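# Open the two glued outer flaps of a cardboard box

## Task

Pry open both of the cardboard box's glued-down outer flaps so that, once released, each one stays standing vertical or tilts away from the box, and keep the box upright. A flap counts only if it holds itself there without the robot. Anything the robot is still touching at the end must not settle by more than about a fingernail's width on its own, or the task fails.

## Robot and tools

Robot: two arms on one table, named left_arm and right_arm. Each has seven joints and a two-finger gripper. The names are labels only and do not match the left or right side of an image. left_arm sits on the +y side.

Scene frame: one shared frame, origin on the table top midway between the arms. +x points out over the table, +z points up. Every result has a state line of the form left_arm: ... | right_arm: .... It gives each gripper's end_effector_position in metres and its end_effector_quat_wxyz in this frame. The printed position can be off, and more so when the arm is stretched far.

Gripper axes: the fingers point along the gripper's +z and close along its x. end_effector_position is the point between the pads, and the fingertips stick out 17.5 mm past it. A pure rotation pivots about that point.

The 18-number row, used by execute_actions and move. Every value is in [-1, 1], and all 18 are always sent, even when only one arm moves. Order: left_arm dx, dy, dz, rx, ry, rz, then left_gripper position, force_limit, speed, then the same nine for right_arm and right_gripper.
- dx..rz are an offset, not a place. They are expressed in that gripper's own axes and measured from its pose in the most recent result that showed it. Before any such result in the scene, and for later calls inside the same reply, they are measured from where the gripper is when the action begins.
- Scale: 1.0 equals 0.6 m of travel or 180 degrees of turn. rx, ry, rz together form a single rotation vector.
- Every row in one action is measured from that same base pose, not from the row before it.
- All-zero offsets are not a hold. They pull the gripper back to its base pose. To keep an arm still, send the offset back to where you want it in a reply's first call, then zeros in later calls.
- position: +1 opens the gripper fully, to 50 mm. The pads meet at about -0.65. Use -1 to grasp; the fingers close until something stops them.
- force_limit: pad force of about 20 N at -1, 102 N at 0, 185 N at +1. The real grip can be up to roughly 17 % higher.
- speed: the gap changes at 20 mm/s at -1, 85 at 0, 150 at +1.
- A 0 in a gripper slot is a real command. To leave a gripper alone, repeat its previous three numbers. A new force or speed only applies after the position number changes by at least 0.01.

Tools:
- execute_actions {"actions": [...], "pictures": bool}. The list holds at most one item.
  - An empty list just reports the state.
  - {"rows": [[18 numbers], ...], "steps": n} runs up to 15 control steps of 1/30 s each (default 15). Each row covers one step, and the last row repeats if there are fewer rows than steps.
  - {"steps": n} with no rows is a wait of up to 300 steps, counted from the previous result.
  - A refused call sends nothing.
- move {"target": [18 numbers], "speed": m/s}. The target uses the same offset layout. It drives each gripper in a straight line toward its offset pose. speed runs from 0.002 to 0.5 m/s, default 0.25; turning is capped at twice that value in rad/s. Both paths finish together, taking 0.5 to 10 s, and stop short if more time would be needed. Paths ignore obstacles and the other arm, and grippers can lag, drift or overshoot speed, especially near full reach. Finger numbers are applied at the start. The result adds a move: line giving the ending (done, off_target, moving, held, fault) and any limits hit. limits=paced means the target was clipped. limits=held means some steps were blocked, after which the arm may surge. It also gives each gripper's distance from its target.
- wait {"seconds": 0 to 10} lets the scene run with no new command.
- zoom_image {"camera": "cam_head_left" or "cam_head_right", "region": [x0, y0, x1, y1]} enlarges part of that camera's latest image (672x504, origin at the top-left, region at most 504x504).
- show_instructions {} shows the scene's reference pages.
- finished_scene {"scene": n} ends and grades the scene, and cannot be undone.

Controller behaviour: each step, the commanded pose is clipped to within 70 mm and 16 degrees of the measured pose. Damped IK then follows it, favouring position over orientation. After an action ends, an arm continues only to its last clipped pose, so large offsets may need several calls; check the result each time. A Hand target line shows where each arm is currently heading. A pose unreachable line means the clearance check changed or blocked that arm's command, and HELD marks the steps where this happened. The scene keeps running while you compose a reply.

Grip feedback: object_status 0 = moving, 1 = stopped while opening, 2 = stopped while closing (a real grasp), 3 = reached the commanded opening or pads met. Opening width is about (250 - position_measured) x 0.202 mm. Grips at force_limit -1 on a fixed, off-centre object fade.

Cautions: a faster contact and a target further past the contact both press harder. If a joint hits its load limit (about 50.7 N m for the large joints, 31.9 for the wrist ones), that arm freezes for 10 s. Long holding heats the motors: MOTOR HOT appears from 60 °C, and at 75 °C the arm sags (OVER-TEMPERATURE FAULT). Do not collide the arms, knock anything off the table, slam, drop or shove hard. Brief external tugs on held items can happen. At the end, the flaps must stay open by themselves and the box must stay upright.

Each tool is called after ">>>" as name(argument=value, ...), one argument or row to a line, values as JSON.

## Session

>>> show_instructions(
)

>>> execute_actions(
  actions=[],
)

Reference images for this scene: manual page 1, manual page 2, manual page 3, manual page 4.

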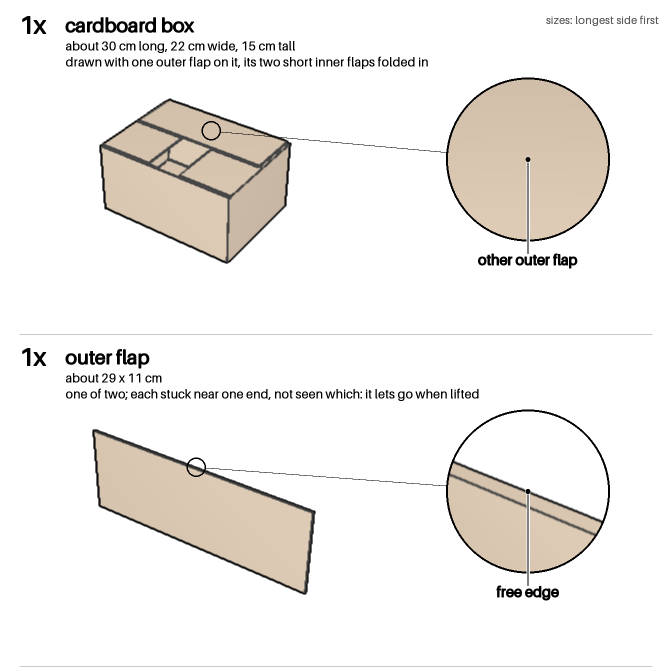

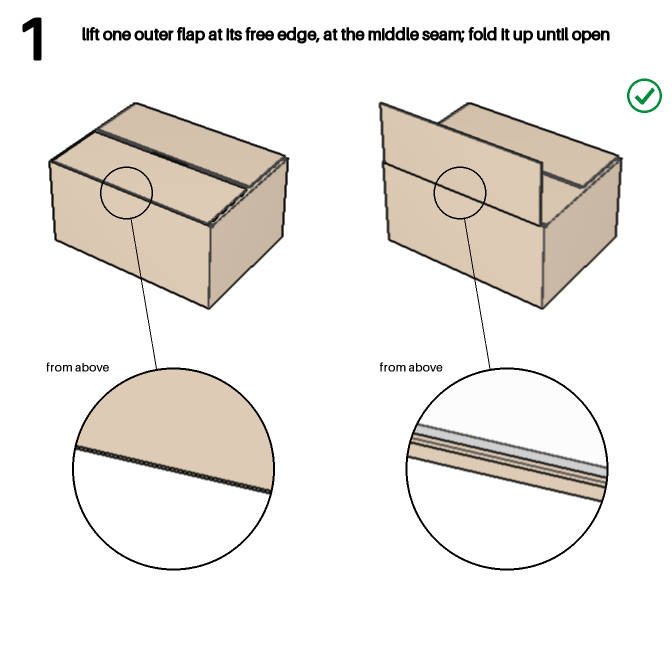

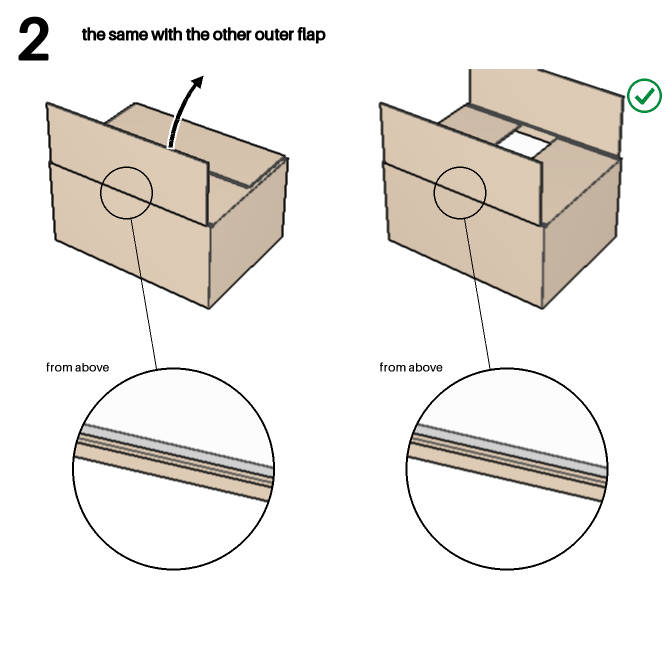

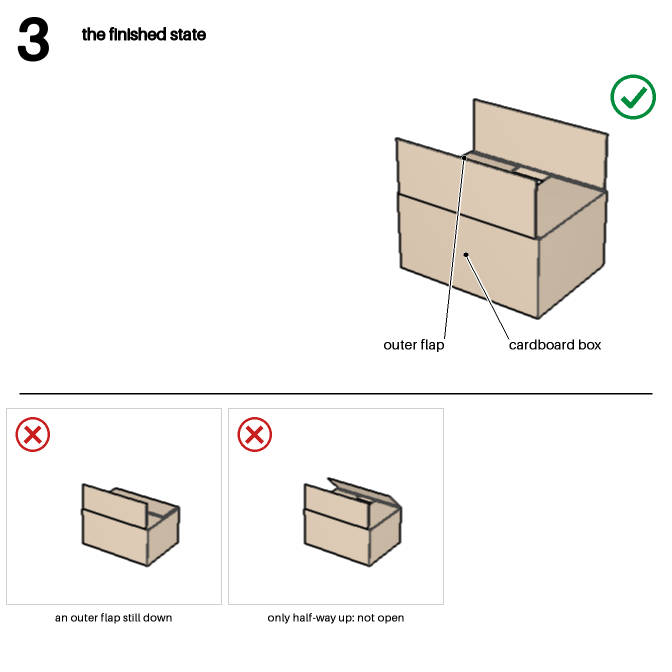

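Scene clock: 0.00 s of 4500.00 s.
left_arm: end_effector_position=(+0.1800, -0.2445, +0.3832) position_measured=3 object_status=3 end_effector_quat_wxyz=(+0.088, +0.992, -0.009, +0.091) | right_arm: end_effector_position=(+0.6804, -0.6438, +0.1766) position_measured=3 object_status=3 end_effector_quat_wxyz=(+0.106, +0.905, -0.383, +0.151)
Joint positions: left_arm=[ 1.33   0.638  0.064  0.661 -0.172  1.626  1.293] | right_arm=[-0.074  0.969  0.581  0.837 -0.294  1.109 -0.302]
Joint velocities: left_arm=[ 0.    -0.     0.001 -0.001  0.    -0.     0.   ] | right_arm=[-0.001 -0.     0.    -0.002 -0.     0.002 -0.   ]
Joint torques (N m, as the joint torque sensors report them, + toward a larger angle): no reading
Hand target (left_arm): +0.180, -0.245, +0.383; +0.088, +0.992, -0.009, +0.091
Hand target (right_arm): +0.680, -0.644, +0.177; +0.106, +0.905, -0.383, +0.151

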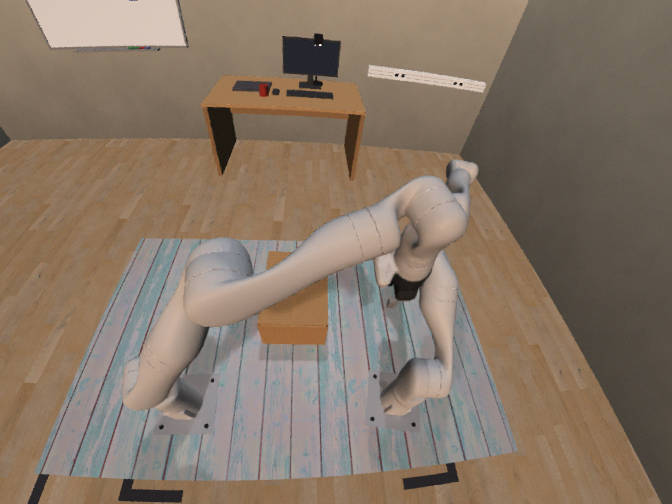

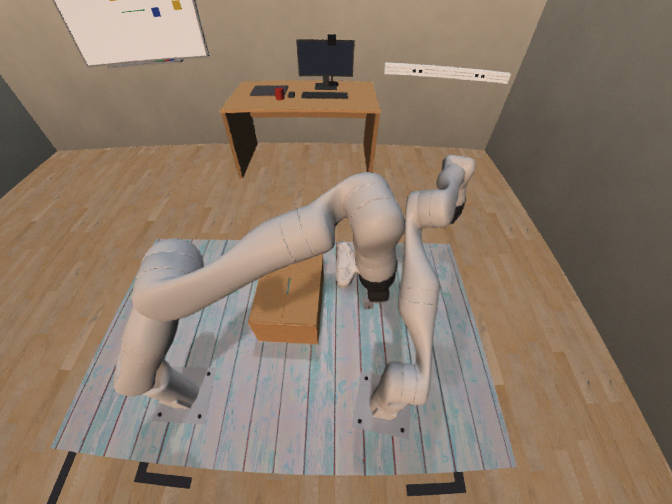

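>>> move(
  target=[0.213,-0.473,0.133,-0.151,-0.216,-0.505,1,0,0,0,0,0,0,0,0,1,0,0],
  speed=0.3,
)

>>> zoom_image(
  camera="cam_head_left",
  region=[220,210,380,370],
)

>>> zoom_image(
  camera="cam_head_right",
  region=[210,210,370,370],
)

Scene clock: 11.87 s of 4500.00 s.
left_arm: end_effector_position=(+0.3301, +0.0175, +0.2811) position_measured=3 object_status=3 end_effector_quat_wxyz=(+0.322, +0.634, +0.634, -0.303) | right_arm: end_effector_position=(+0.6804, -0.6438, +0.1766) position_measured=3 object_status=3 end_effector_quat_wxyz=(+0.106, +0.905, -0.383, +0.151)
Joint positions: left_arm=[ 0.279  0.271 -0.204  2.023  1.131  1.142  0.947] | right_arm=[-0.074  0.969  0.581  0.837 -0.294  1.109 -0.302]
Joint velocities: left_arm=[-0.004  0.004 -0.01   0.001  0.002  0.002 -0.001] | right_arm=[-0.    -0.     0.    -0.001 -0.    -0.001 -0.001]
Joint torques (N m, as the joint torque sensors report them, + toward a larger angle): left_arm=[ -0.56 -13.06   0.71  -7.21   2.19   1.63   0.24] | right_arm=[  0.18 -27.83   4.68 -10.03   0.89  -0.84   0.02]
Hand target (left_arm): +0.330, +0.018, +0.281; +0.322, +0.634, +0.635, -0.303
Hand target (right_arm): +0.680, -0.644, +0.177; +0.106, +0.905, -0.383, +0.151
Off the commanded pose (left_arm): 0.003 m, 1 deg.
Off the commanded pose (right_arm): 0.000 m, 0 deg.
After step 90, 5.50 s passed at rest.
move: done

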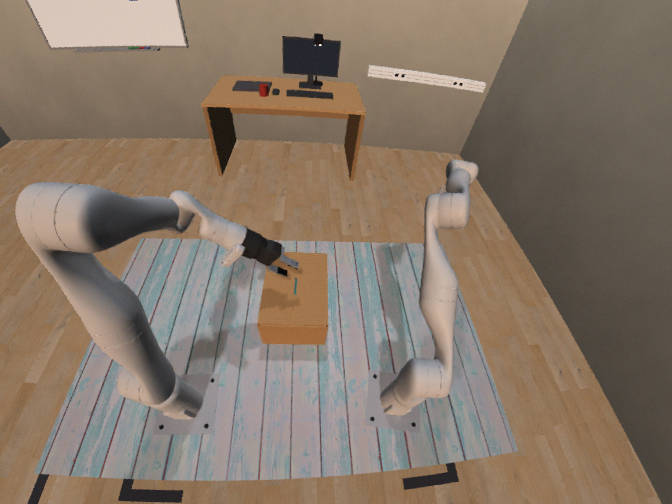

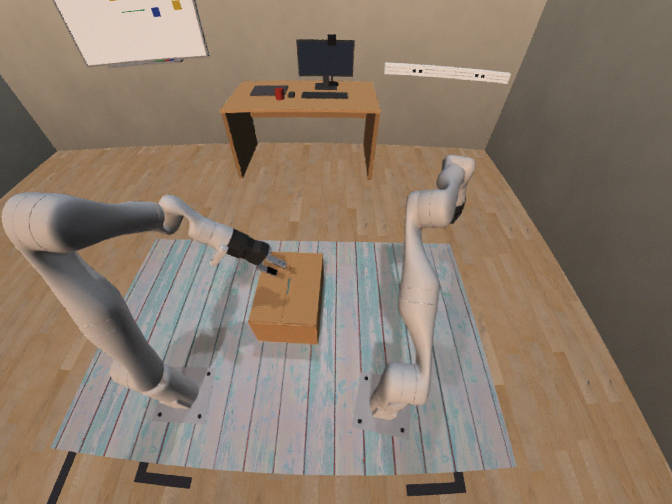

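Region (220, 210, 380, 370) of cam_head_left's 672x504 image, scaled by 3.150, with more detail than that image has.

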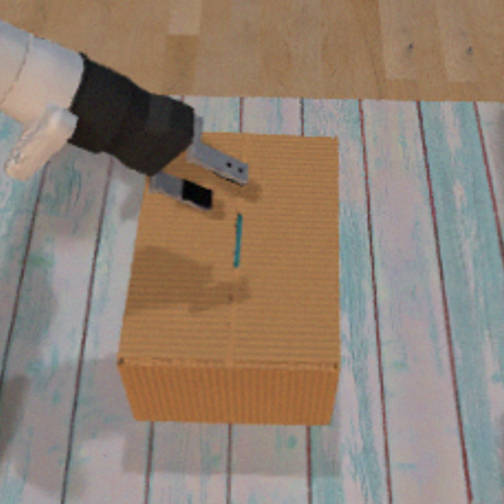

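Region (210, 210, 370, 370) of cam_head_right's 672x504 image, scaled by 3.150, with more detail than that image has.

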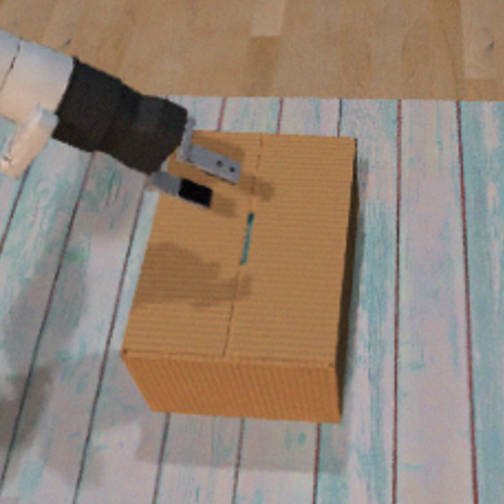

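>>> move(
  target=[0.091,0.008,0.122,0,0,0,1,0,0,0,0,0,0,0,0,1,0,0],
  speed=0.12,
)

>>> zoom_image(
  camera="cam_head_left",
  region=[255,245,345,335],
)

>>> zoom_image(
  camera="cam_head_right",
  region=[245,245,335,335],
)

Scene clock: 19.60 s of 4500.00 s.
left_arm: end_effector_position=(+0.3380, -0.0069, +0.1939) position_measured=3 object_status=3 end_effector_quat_wxyz=(+0.323, +0.634, +0.634, -0.303) | right_arm: end_effector_position=(+0.6804, -0.6438, +0.1766) position_measured=3 object_status=3 end_effector_quat_wxyz=(+0.106, +0.905, -0.383, +0.151)
Joint positions: left_arm=[ 0.299  0.468 -0.159  2.105  1.335  1.015  0.665] | right_arm=[-0.074  0.969  0.581  0.837 -0.294  1.109 -0.302]
Joint velocities: left_arm=[ 0.001  0.005  0.002 -0.001  0.001  0.001  0.   ] | right_arm=[-0.001  0.    -0.001  0.001 -0.     0.    -0.   ]
Joint torques (N m, as the joint torque sensors report them, + toward a larger angle): left_arm=[ -0.37 -15.16   0.78  -5.61   1.42   1.92   0.04] | right_arm=[  0.24 -27.81   4.77 -10.01   0.86  -0.77   0.04]
Hand target (left_arm): +0.338, -0.007, +0.193; +0.322, +0.634, +0.635, -0.303
Hand target (right_arm): +0.680, -0.644, +0.177; +0.106, +0.905, -0.383, +0.151
Off the commanded pose (left_arm): 0.001 m, 0 deg.
Off the commanded pose (right_arm): 0.000 m, 0 deg.
After step 90, 3.63 s passed at rest.
move: done

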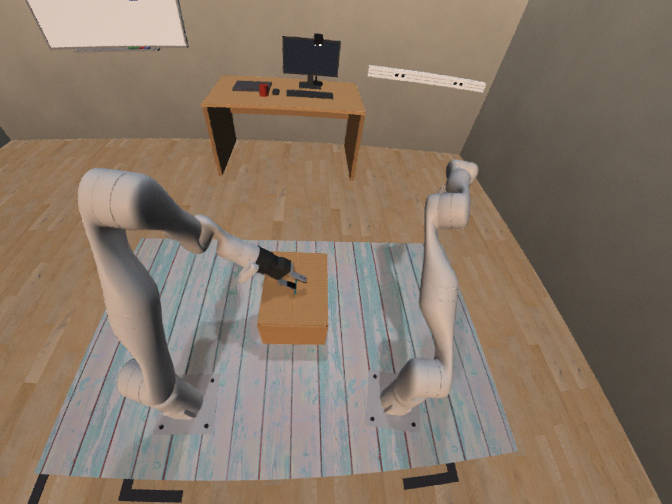

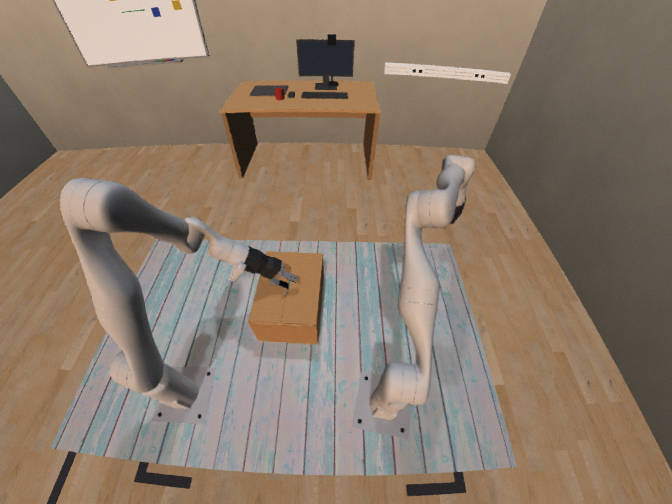

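Region (255, 245, 345, 335) of cam_head_left's 672x504 image, scaled by 5.600, with more detail than that image has.

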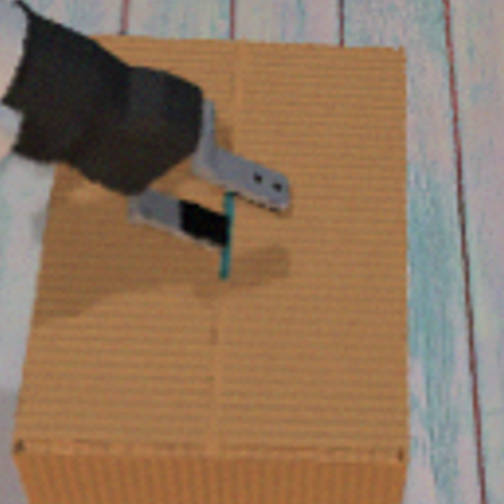

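Region (245, 245, 335, 335) of cam_head_right's 672x504 image, scaled by 5.600, with more detail than that image has.

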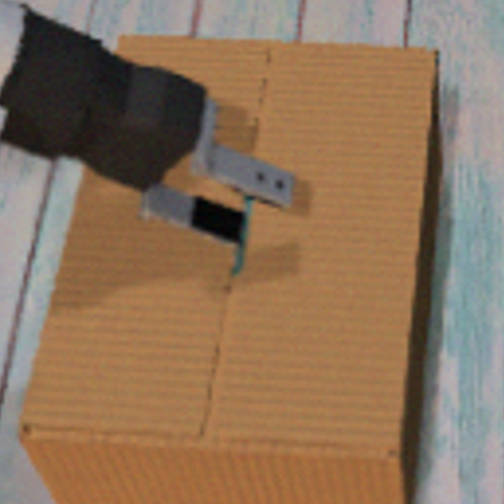

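>>> move(
  target=[0.031,0,0.02,0,0,0,1,0,0,0,0,0,0,0,0,1,0,0],
  speed=0.025,
)

>>> move(
  target=[-0.008,0,0.03,0,0,0,1,0,0,0,0,0,0,0,0,1,0,0],
  speed=0.025,
)

>>> zoom_image(
  camera="cam_head_left",
  region=[255,245,345,335],
)

Scene clock: 26.37 s of 4500.00 s.
left_arm: end_effector_position=(+0.3381, -0.0091, +0.1818) position_measured=3 object_status=3 end_effector_quat_wxyz=(+0.330, +0.635, +0.628, -0.306) | right_arm: end_effector_position=(+0.6804, -0.6438, +0.1766) position_measured=3 object_status=3 end_effector_quat_wxyz=(+0.106, +0.905, -0.383, +0.151)
Joint positions: left_arm=[ 0.297  0.507 -0.162  2.122  1.385  1.023  0.581] | right_arm=[-0.074  0.969  0.581  0.837 -0.294  1.109 -0.302]
Joint velocities: left_arm=[ 0.012  0.001 -0.017 -0.     0.003  0.01  -0.001] | right_arm=[-0.     0.    -0.     0.001  0.     0.    -0.001]
Joint torques (N m, as the joint torque sensors report them, + toward a larger angle): left_arm=[-0.4  -5.45 -1.17 -3.76  0.14 -3.82 -0.37] | right_arm=[  0.19 -27.74   4.72 -10.     0.89  -0.77  -0.01]
Hand target (left_arm): +0.339, -0.005, +0.172; +0.323, +0.634, +0.634, -0.302
Hand target (right_arm): +0.680, -0.644, +0.177; +0.106, +0.905, -0.383, +0.151
Off the commanded pose (left_arm): 0.011 m, 1 deg.
Off the commanded pose (right_arm): 0.000 m, 0 deg.
After step 90, 2.67 s passed at rest.
move: off_target (left_arm)

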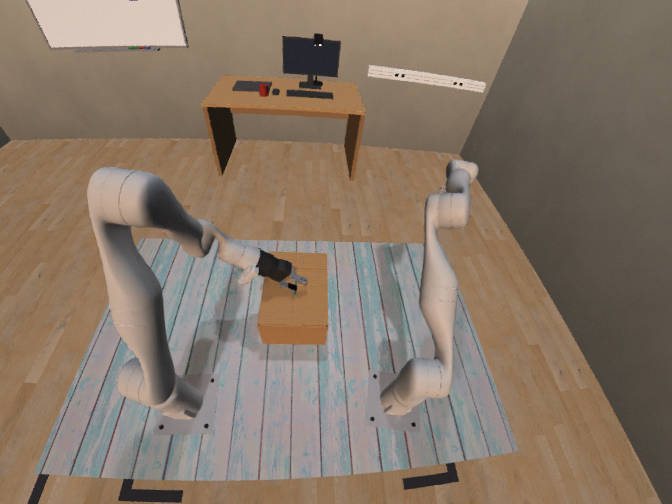

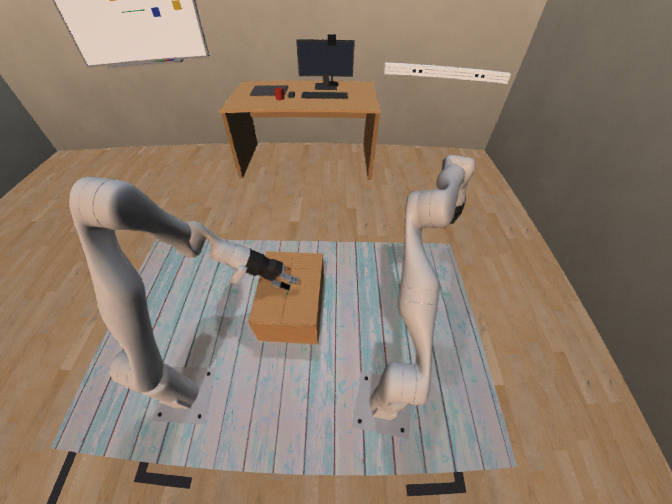

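Scene clock: 27.33 s of 4500.00 s.
left_arm: end_effector_position=(+0.3419, -0.0244, +0.1820) position_measured=3 object_status=3 end_effector_quat_wxyz=(+0.337, +0.633, +0.627, -0.303) | right_arm: end_effector_position=(+0.6804, -0.6438, +0.1766) position_measured=3 object_status=3 end_effector_quat_wxyz=(+0.106, +0.905, -0.383, +0.151)
Joint positions: left_arm=[ 0.33   0.515 -0.156  2.114  1.43   1.003  0.574] | right_arm=[-0.074  0.969  0.581  0.837 -0.294  1.109 -0.302]
Joint velocities: left_arm=[ 0.009 -0.001 -0.011 -0.001  0.002  0.003 -0.   ] | right_arm=[-0.    -0.001  0.    -0.    -0.     0.    -0.001]
Joint torques (N m, as the joint torque sensors report them, + toward a larger angle): left_arm=[ 4.75 -5.89  4.27 -4.55  1.72 -1.37 -0.28] | right_arm=[  0.27 -27.73   4.77  -9.95   0.88  -0.82   0.09]
Hand target (left_arm): +0.338, -0.026, +0.175; +0.330, +0.635, +0.628, -0.306
Hand target (right_arm): +0.680, -0.644, +0.177; +0.106, +0.905, -0.383, +0.151
Off the commanded pose (left_arm): 0.008 m, 1 deg.
Off the commanded pose (right_arm): 0.000 m, 0 deg.
move: off_target (left_arm)

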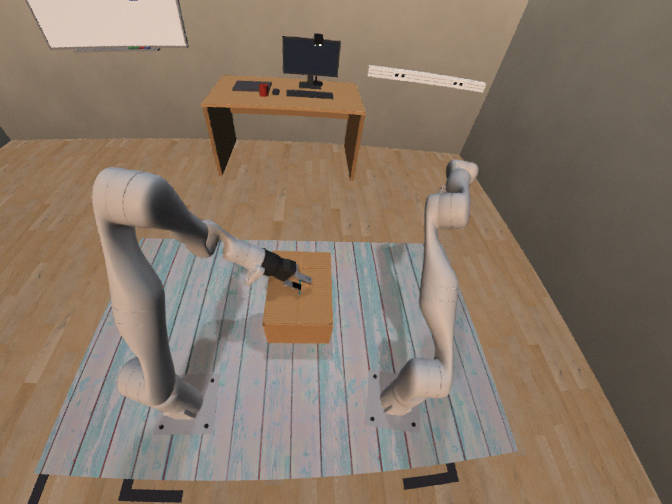

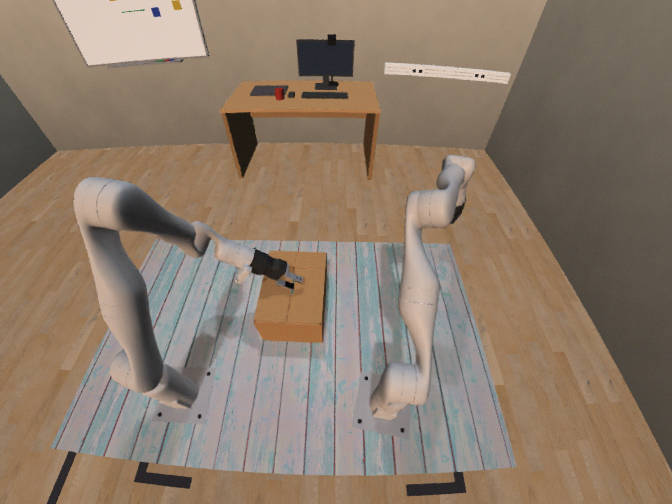

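Region (255, 245, 345, 335) of cam_head_left's 672x504 image, scaled by 5.600, with more detail than that image has.

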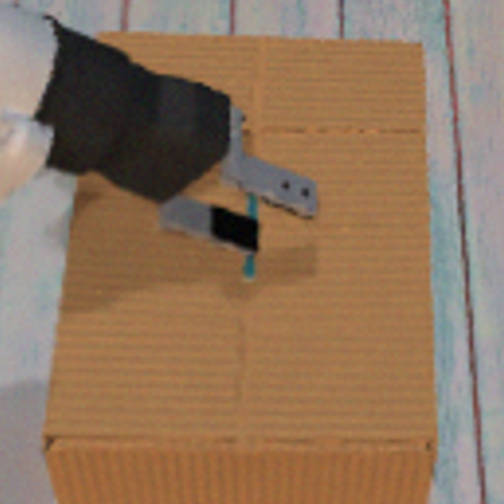

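>>> move(
  target=[0,0,-0.022,0,0,0,1,0,0,0,0,0,0,0,0,1,0,0],
  speed=0.03,
)

>>> move(
  target=[0.028,0,0.018,0,0,0,1,0,0,0,0,0,0,0,0,1,0,0],
  speed=0.025,
)

>>> zoom_image(
  camera="cam_head_left",
  region=[255,245,345,335],
)

Scene clock: 39.40 s of 4500.00 s.
left_arm: end_effector_position=(+0.3414, -0.0143, +0.1906) position_measured=3 object_status=3 end_effector_quat_wxyz=(+0.338, +0.633, +0.626, -0.304) | right_arm: end_effector_position=(+0.6804, -0.6438, +0.1766) position_measured=3 object_status=3 end_effector_quat_wxyz=(+0.106, +0.905, -0.383, +0.151)
Joint positions: left_arm=[ 0.311  0.492 -0.167  2.116  1.395  1.024  0.592] | right_arm=[-0.074  0.969  0.581  0.837 -0.294  1.109 -0.302]
Joint velocities: left_arm=[ 0.    -0.001 -0.004  0.001 -0.001  0.001 -0.   ] | right_arm=[-0.001  0.     0.     0.    -0.     0.001 -0.002]
Joint torques (N m, as the joint torque sensors report them, + toward a larger angle): left_arm=[ -0.3  -14.61   1.23  -4.92   1.3    1.66   0.15] | right_arm=[  0.07 -27.69   4.65 -10.05   0.8   -0.8    0.05]
Hand target (left_arm): +0.341, -0.014, +0.190; +0.337, +0.633, +0.627, -0.303
Hand target (right_arm): +0.680, -0.644, +0.177; +0.106, +0.905, -0.383, +0.151
Off the commanded pose (left_arm): 0.001 m, 0 deg.
Off the commanded pose (right_arm): 0.000 m, 0 deg.
After step 90, 8.37 s passed at rest.
move: done

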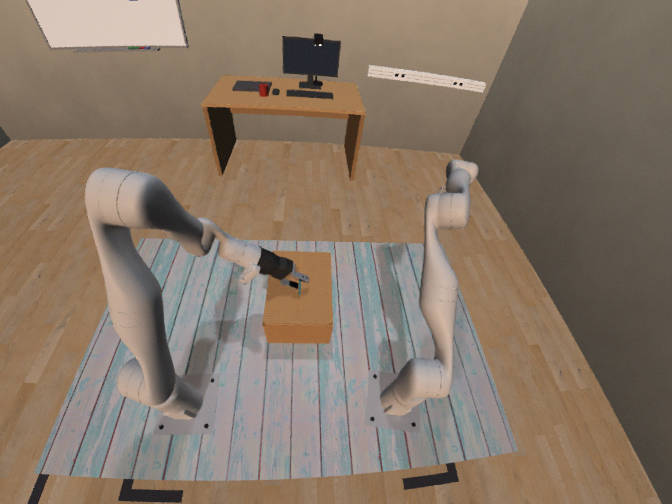

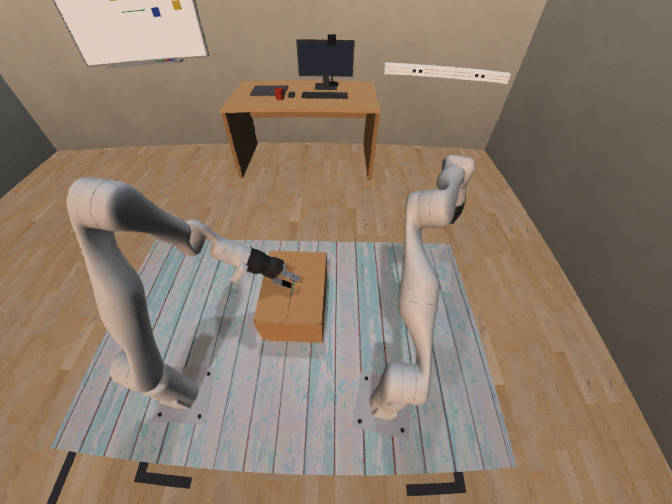

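Scene clock: 40.43 s of 4500.00 s.
left_arm: end_effector_position=(+0.3439, -0.0186, +0.1841) position_measured=3 object_status=3 end_effector_quat_wxyz=(+0.350, +0.633, +0.618, -0.307) | right_arm: end_effector_position=(+0.6804, -0.6438, +0.1766) position_measured=3 object_status=3 end_effector_quat_wxyz=(+0.106, +0.905, -0.383, +0.151)
Joint positions: left_arm=[ 0.312  0.523 -0.17   2.125  1.444  1.04   0.519] | right_arm=[-0.074  0.969  0.581  0.837 -0.294  1.109 -0.302]
Joint velocities: left_arm=[ 0.017  0.001 -0.021 -0.001  0.003  0.013 -0.001] | right_arm=[-0.001 -0.     0.001  0.001 -0.    -0.001  0.001]
Joint torques (N m, as the joint torque sensors report them, + toward a larger angle): left_arm=[-0.52 -3.62 -2.09 -1.32 -1.55 -5.07 -0.37] | right_arm=[  0.26 -27.77   4.62  -9.96   0.93  -0.69   0.08]
Hand target (left_arm): +0.342, -0.013, +0.171; +0.338, +0.633, +0.626, -0.304
Hand target (right_arm): +0.680, -0.644, +0.177; +0.106, +0.905, -0.383, +0.151
Off the commanded pose (left_arm): 0.015 m, 2 deg.
Off the commanded pose (right_arm): 0.000 m, 0 deg.
move: off_target (left_arm)

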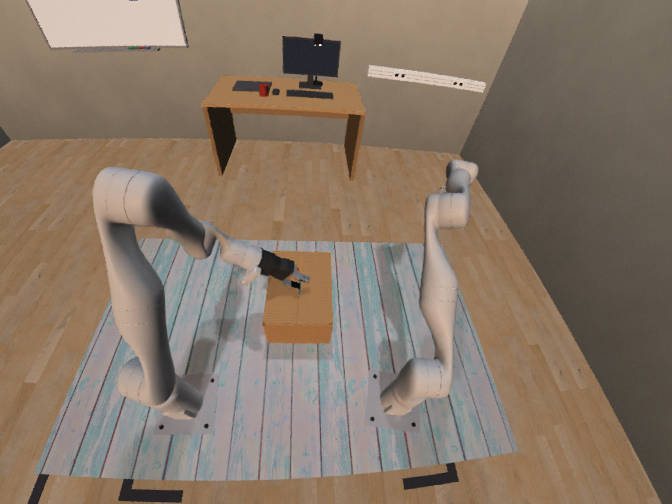

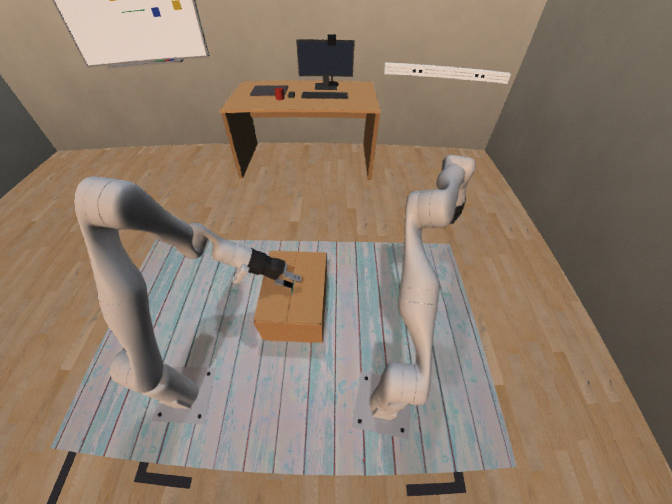

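Region (255, 245, 345, 335) of cam_head_left's 672x504 image, scaled by 5.600, with more detail than that image has.

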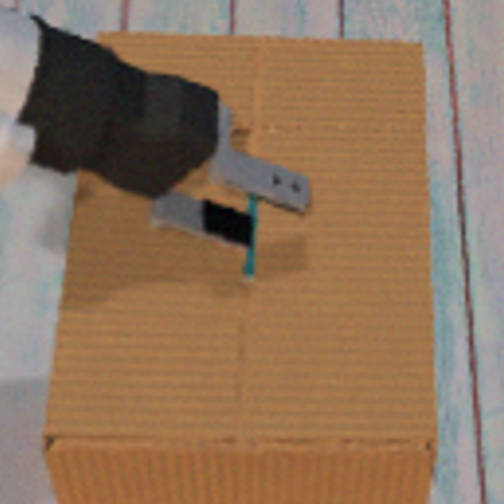

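>>> move(
  target=[0.03,0,0.008,0,0,0,1,0,0,0,0,0,0,0,0,1,0,0],
  speed=0.025,
)

>>> move(
  target=[0.002,0,0.028,0,0,0,1,0,0,0,0,0,0,0,0,1,0,0],
  speed=0.02,
)

>>> zoom_image(
  camera="cam_head_left",
  region=[255,245,345,335],
)

Scene clock: 48.63 s of 4500.00 s.
left_arm: end_effector_position=(+0.3443, -0.0204, +0.1821) position_measured=3 object_status=3 end_effector_quat_wxyz=(+0.362, +0.634, +0.608, -0.312) | right_arm: end_effector_position=(+0.6804, -0.6438, +0.1766) position_measured=3 object_status=3 end_effector_quat_wxyz=(+0.106, +0.905, -0.383, +0.151)
Joint positions: left_arm=[ 0.308  0.548 -0.18   2.133  1.477  1.074  0.454] | right_arm=[-0.074  0.969  0.581  0.837 -0.294  1.109 -0.302]
Joint velocities: left_arm=[ 0.02   0.004 -0.027 -0.     0.004  0.017 -0.001] | right_arm=[-0.001 -0.     0.001 -0.001 -0.     0.001 -0.002]
Joint torques (N m, as the joint torque sensors report them, + toward a larger angle): left_arm=[-2.8  -2.86 -5.07 -1.17 -1.24 -7.1  -0.75] | right_arm=[  0.12 -27.78   4.76  -9.82   0.84  -0.75   0.11]
Hand target (left_arm): +0.345, -0.012, +0.167; +0.350, +0.633, +0.618, -0.307
Hand target (right_arm): +0.680, -0.644, +0.177; +0.106, +0.905, -0.383, +0.151
Off the commanded pose (left_arm): 0.018 m, 2 deg.
Off the commanded pose (right_arm): 0.000 m, 0 deg.
After step 90, 4.23 s passed at rest.
move: off_target (left_arm)

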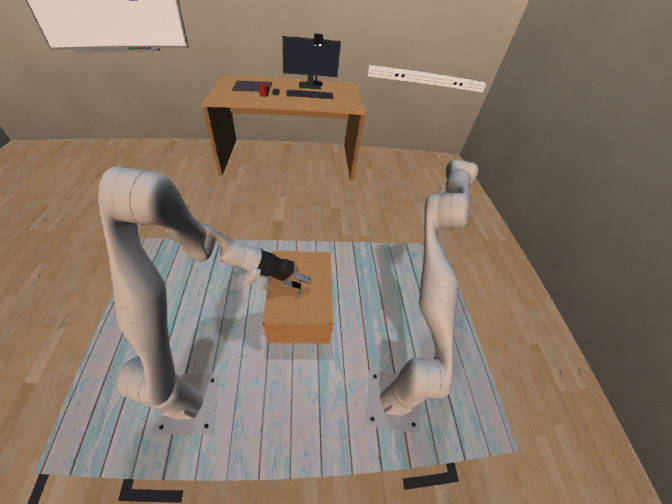

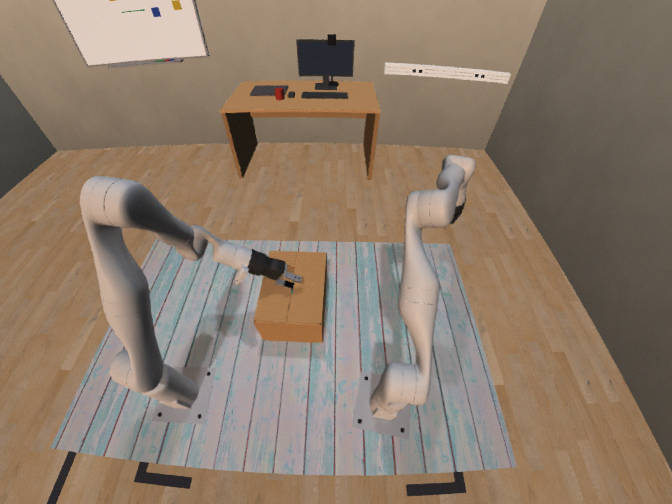

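Scene clock: 49.70 s of 4500.00 s.
left_arm: end_effector_position=(+0.3481, -0.0330, +0.1823) position_measured=3 object_status=3 end_effector_quat_wxyz=(+0.371, +0.632, +0.604, -0.311) | right_arm: end_effector_position=(+0.6805, -0.6438, +0.1766) position_measured=3 object_status=3 end_effector_quat_wxyz=(+0.106, +0.905, -0.383, +0.151)
Joint positions: left_arm=[ 0.338  0.56  -0.183  2.128  1.524  1.071  0.432] | right_arm=[-0.074  0.969  0.581  0.837 -0.294  1.109 -0.302]
Joint velocities: left_arm=[ 0.014  0.001 -0.018 -0.002  0.002  0.009  0.   ] | right_arm=[ 0.    -0.    -0.     0.003  0.    -0.002 -0.001]
Joint torques (N m, as the joint torque sensors report them, + toward a larger angle): left_arm=[ 4.57 -3.73  3.37 -4.74  1.83 -2.86 -0.42] | right_arm=[  0.13 -27.75   4.69  -9.82   0.88  -0.72   0.14]
Hand target (left_arm): +0.345, -0.034, +0.172; +0.362, +0.634, +0.608, -0.312
Hand target (right_arm): +0.680, -0.644, +0.177; +0.106, +0.905, -0.383, +0.151
Off the commanded pose (left_arm): 0.011 m, 1 deg.
Off the commanded pose (right_arm): 0.000 m, 0 deg.
move: off_target (left_arm)

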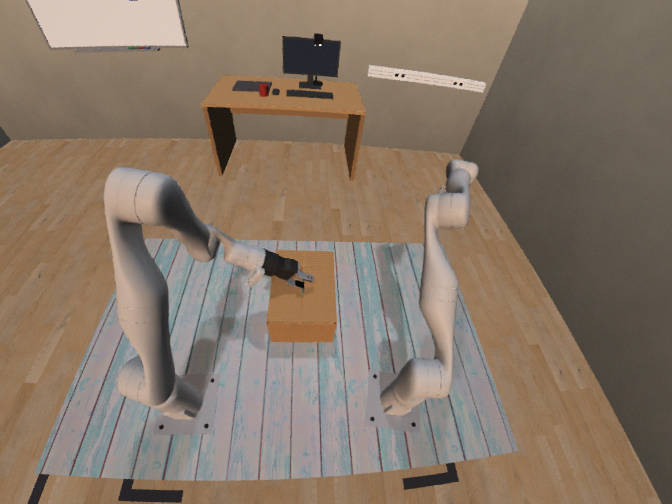

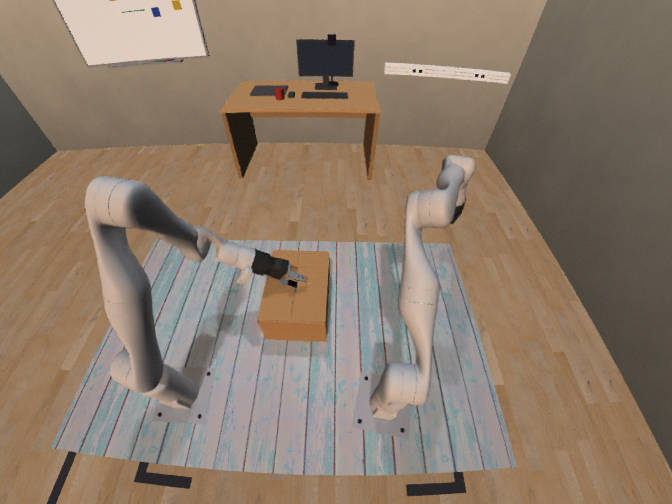

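Region (255, 245, 345, 335) of cam_head_left's 672x504 image, scaled by 5.600, with more detail than that image has.

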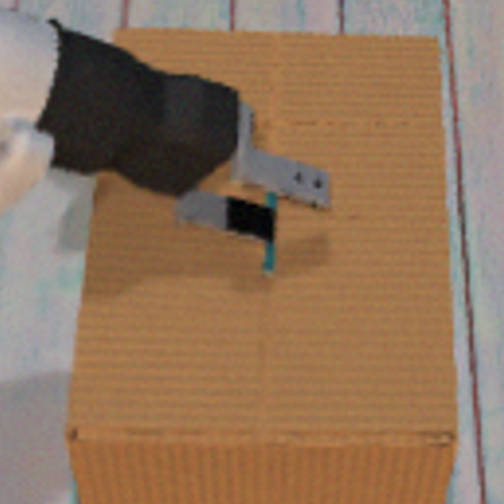

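>>> move(
  target=[-0.03,-0.025,-0.025,0.021,0.087,-0.021,1,0,0,0,0,0,0,0,0,1,0,0],
  speed=0.06,
)

>>> zoom_image(
  camera="cam_head_left",
  region=[255,245,345,335],
)

>>> zoom_image(
  camera="cam_head_right",
  region=[245,245,335,335],
)

Scene clock: 61.40 s of 4500.00 s.
left_arm: end_effector_position=(+0.3304, -0.0297, +0.2033) position_measured=3 object_status=3 end_effector_quat_wxyz=(+0.254, +0.660, +0.660, -0.254) | right_arm: end_effector_position=(+0.6805, -0.6438, +0.1766) position_measured=3 object_status=3 end_effector_quat_wxyz=(+0.106, +0.905, -0.383, +0.151)
Joint positions: left_arm=[ 0.537  0.396 -0.249  1.979  1.116  0.919  1.063] | right_arm=[-0.074  0.969  0.581  0.837 -0.294  1.109 -0.302]
Joint velocities: left_arm=[ 0.004 -0.002  0.005 -0.002 -0.001  0.     0.001] | right_arm=[ 0.     0.    -0.    -0.001 -0.     0.001  0.001]
Joint torques (N m, as the joint torque sensors report them, + toward a larger angle): left_arm=[ -0.13 -15.67   0.38  -7.5    1.39   1.08  -0.07] | right_arm=[  0.1  -27.81   4.79  -9.84   0.92  -0.74   0.12]
Hand target (left_arm): +0.330, -0.030, +0.203; +0.254, +0.661, +0.659, -0.254
Hand target (right_arm): +0.680, -0.644, +0.177; +0.106, +0.905, -0.383, +0.151
Off the commanded pose (left_arm): 0.001 m, 0 deg.
Off the commanded pose (right_arm): 0.000 m, 0 deg.
After step 90, 6.07 s passed at rest.
move: done

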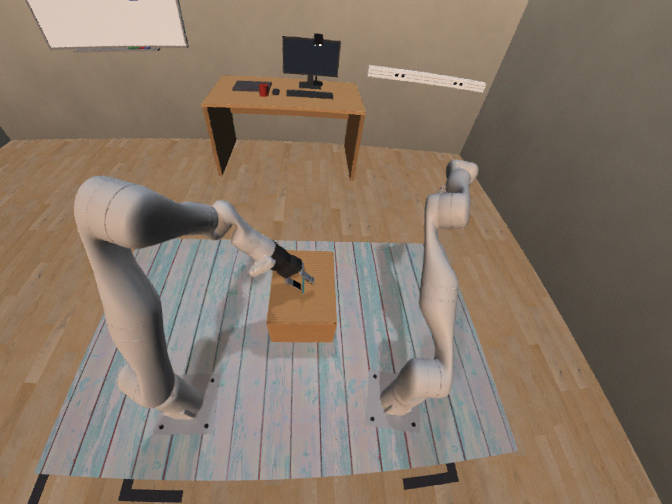

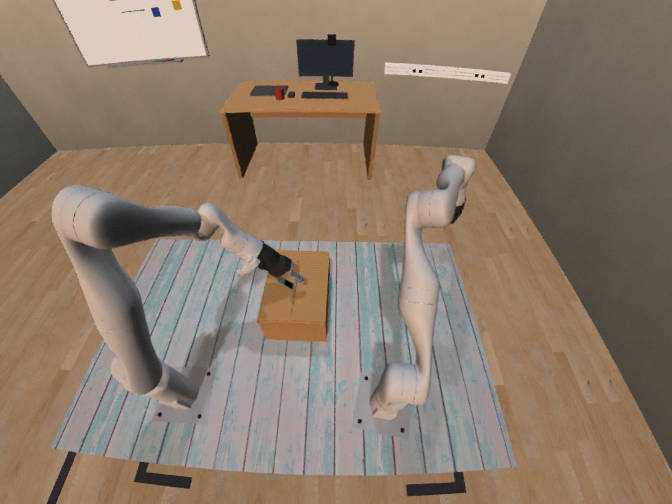

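Region (255, 245, 345, 335) of cam_head_left's 672x504 image, scaled by 5.600, with more detail than that image has.

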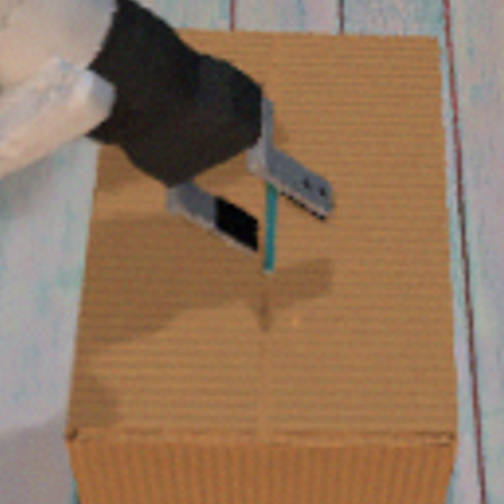

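Region (245, 245, 335, 335) of cam_head_right's 672x504 image, scaled by 5.600, with more detail than that image has.

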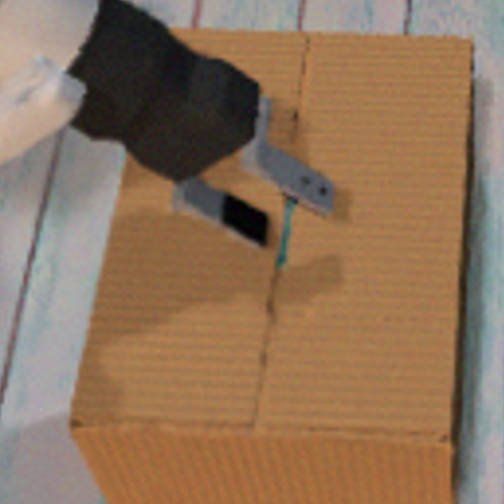

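>>> move(
  target=[0.034,0,0.036,0,0,0,1,0,0,0,0,0,0,0,0,1,0,0],
  speed=0.025,
)

>>> zoom_image(
  camera="cam_head_left",
  region=[255,245,345,335],
)

>>> zoom_image(
  camera="cam_head_right",
  region=[245,245,335,335],
)

Scene clock: 67.33 s of 4500.00 s.
left_arm: end_effector_position=(+0.3325, -0.0328, +0.1829) position_measured=3 object_status=3 end_effector_quat_wxyz=(+0.262, +0.660, +0.656, -0.256) | right_arm: end_effector_position=(+0.6805, -0.6438, +0.1766) position_measured=3 object_status=3 end_effector_quat_wxyz=(+0.106, +0.905, -0.383, +0.151)
Joint positions: left_arm=[ 0.523  0.44  -0.236  2.012  1.198  0.891  0.952] | right_arm=[-0.074  0.969  0.581  0.837 -0.294  1.109 -0.302]
Joint velocities: left_arm=[ 0.008  0.001 -0.011  0.001  0.004  0.005 -0.002] | right_arm=[ 0.001  0.     0.     0.     0.    -0.001 -0.001]
Joint torques (N m, as the joint torque sensors report them, + toward a larger angle): left_arm=[-0.69 -6.57 -0.99 -2.94 -1.   -2.15 -0.25] | right_arm=[  0.19 -27.69   4.76  -9.83   0.81  -0.76   0.06]
Hand target (left_arm): +0.331, -0.029, +0.174; +0.254, +0.660, +0.660, -0.254
Hand target (right_arm): +0.680, -0.644, +0.177; +0.106, +0.905, -0.383, +0.151
Off the commanded pose (left_arm): 0.010 m, 1 deg.
Off the commanded pose (right_arm): 0.000 m, 0 deg.
After step 90, 1.50 s passed at rest.
move: off_target (left_arm)

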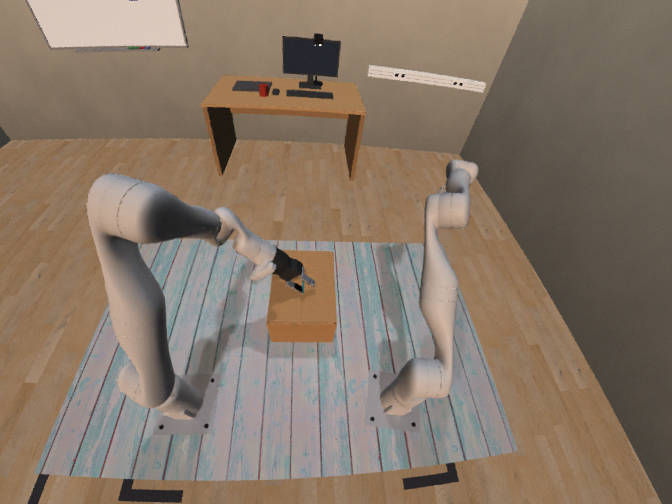

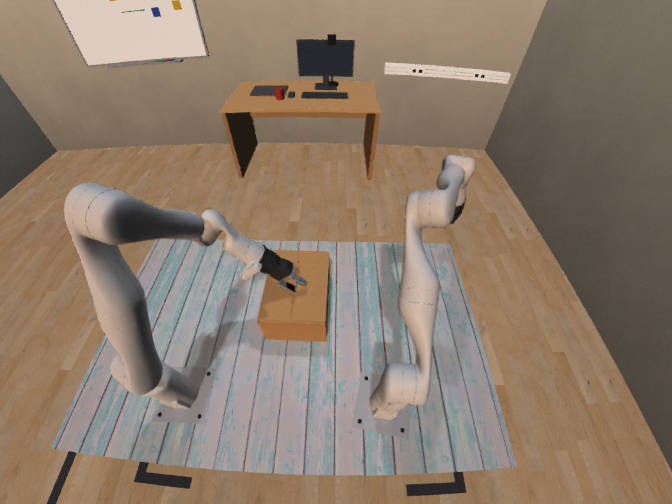

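Region (255, 245, 345, 335) of cam_head_left's 672x504 image, scaled by 5.600, with more detail than that image has.

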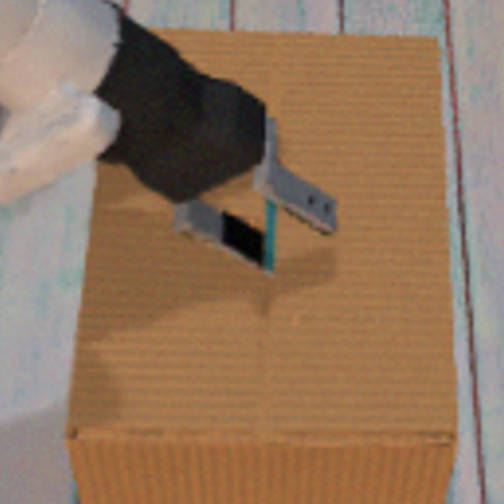

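Region (245, 245, 335, 335) of cam_head_right's 672x504 image, scaled by 5.600, with more detail than that image has.

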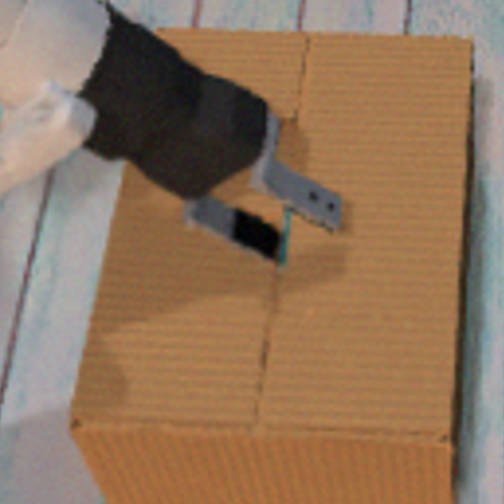

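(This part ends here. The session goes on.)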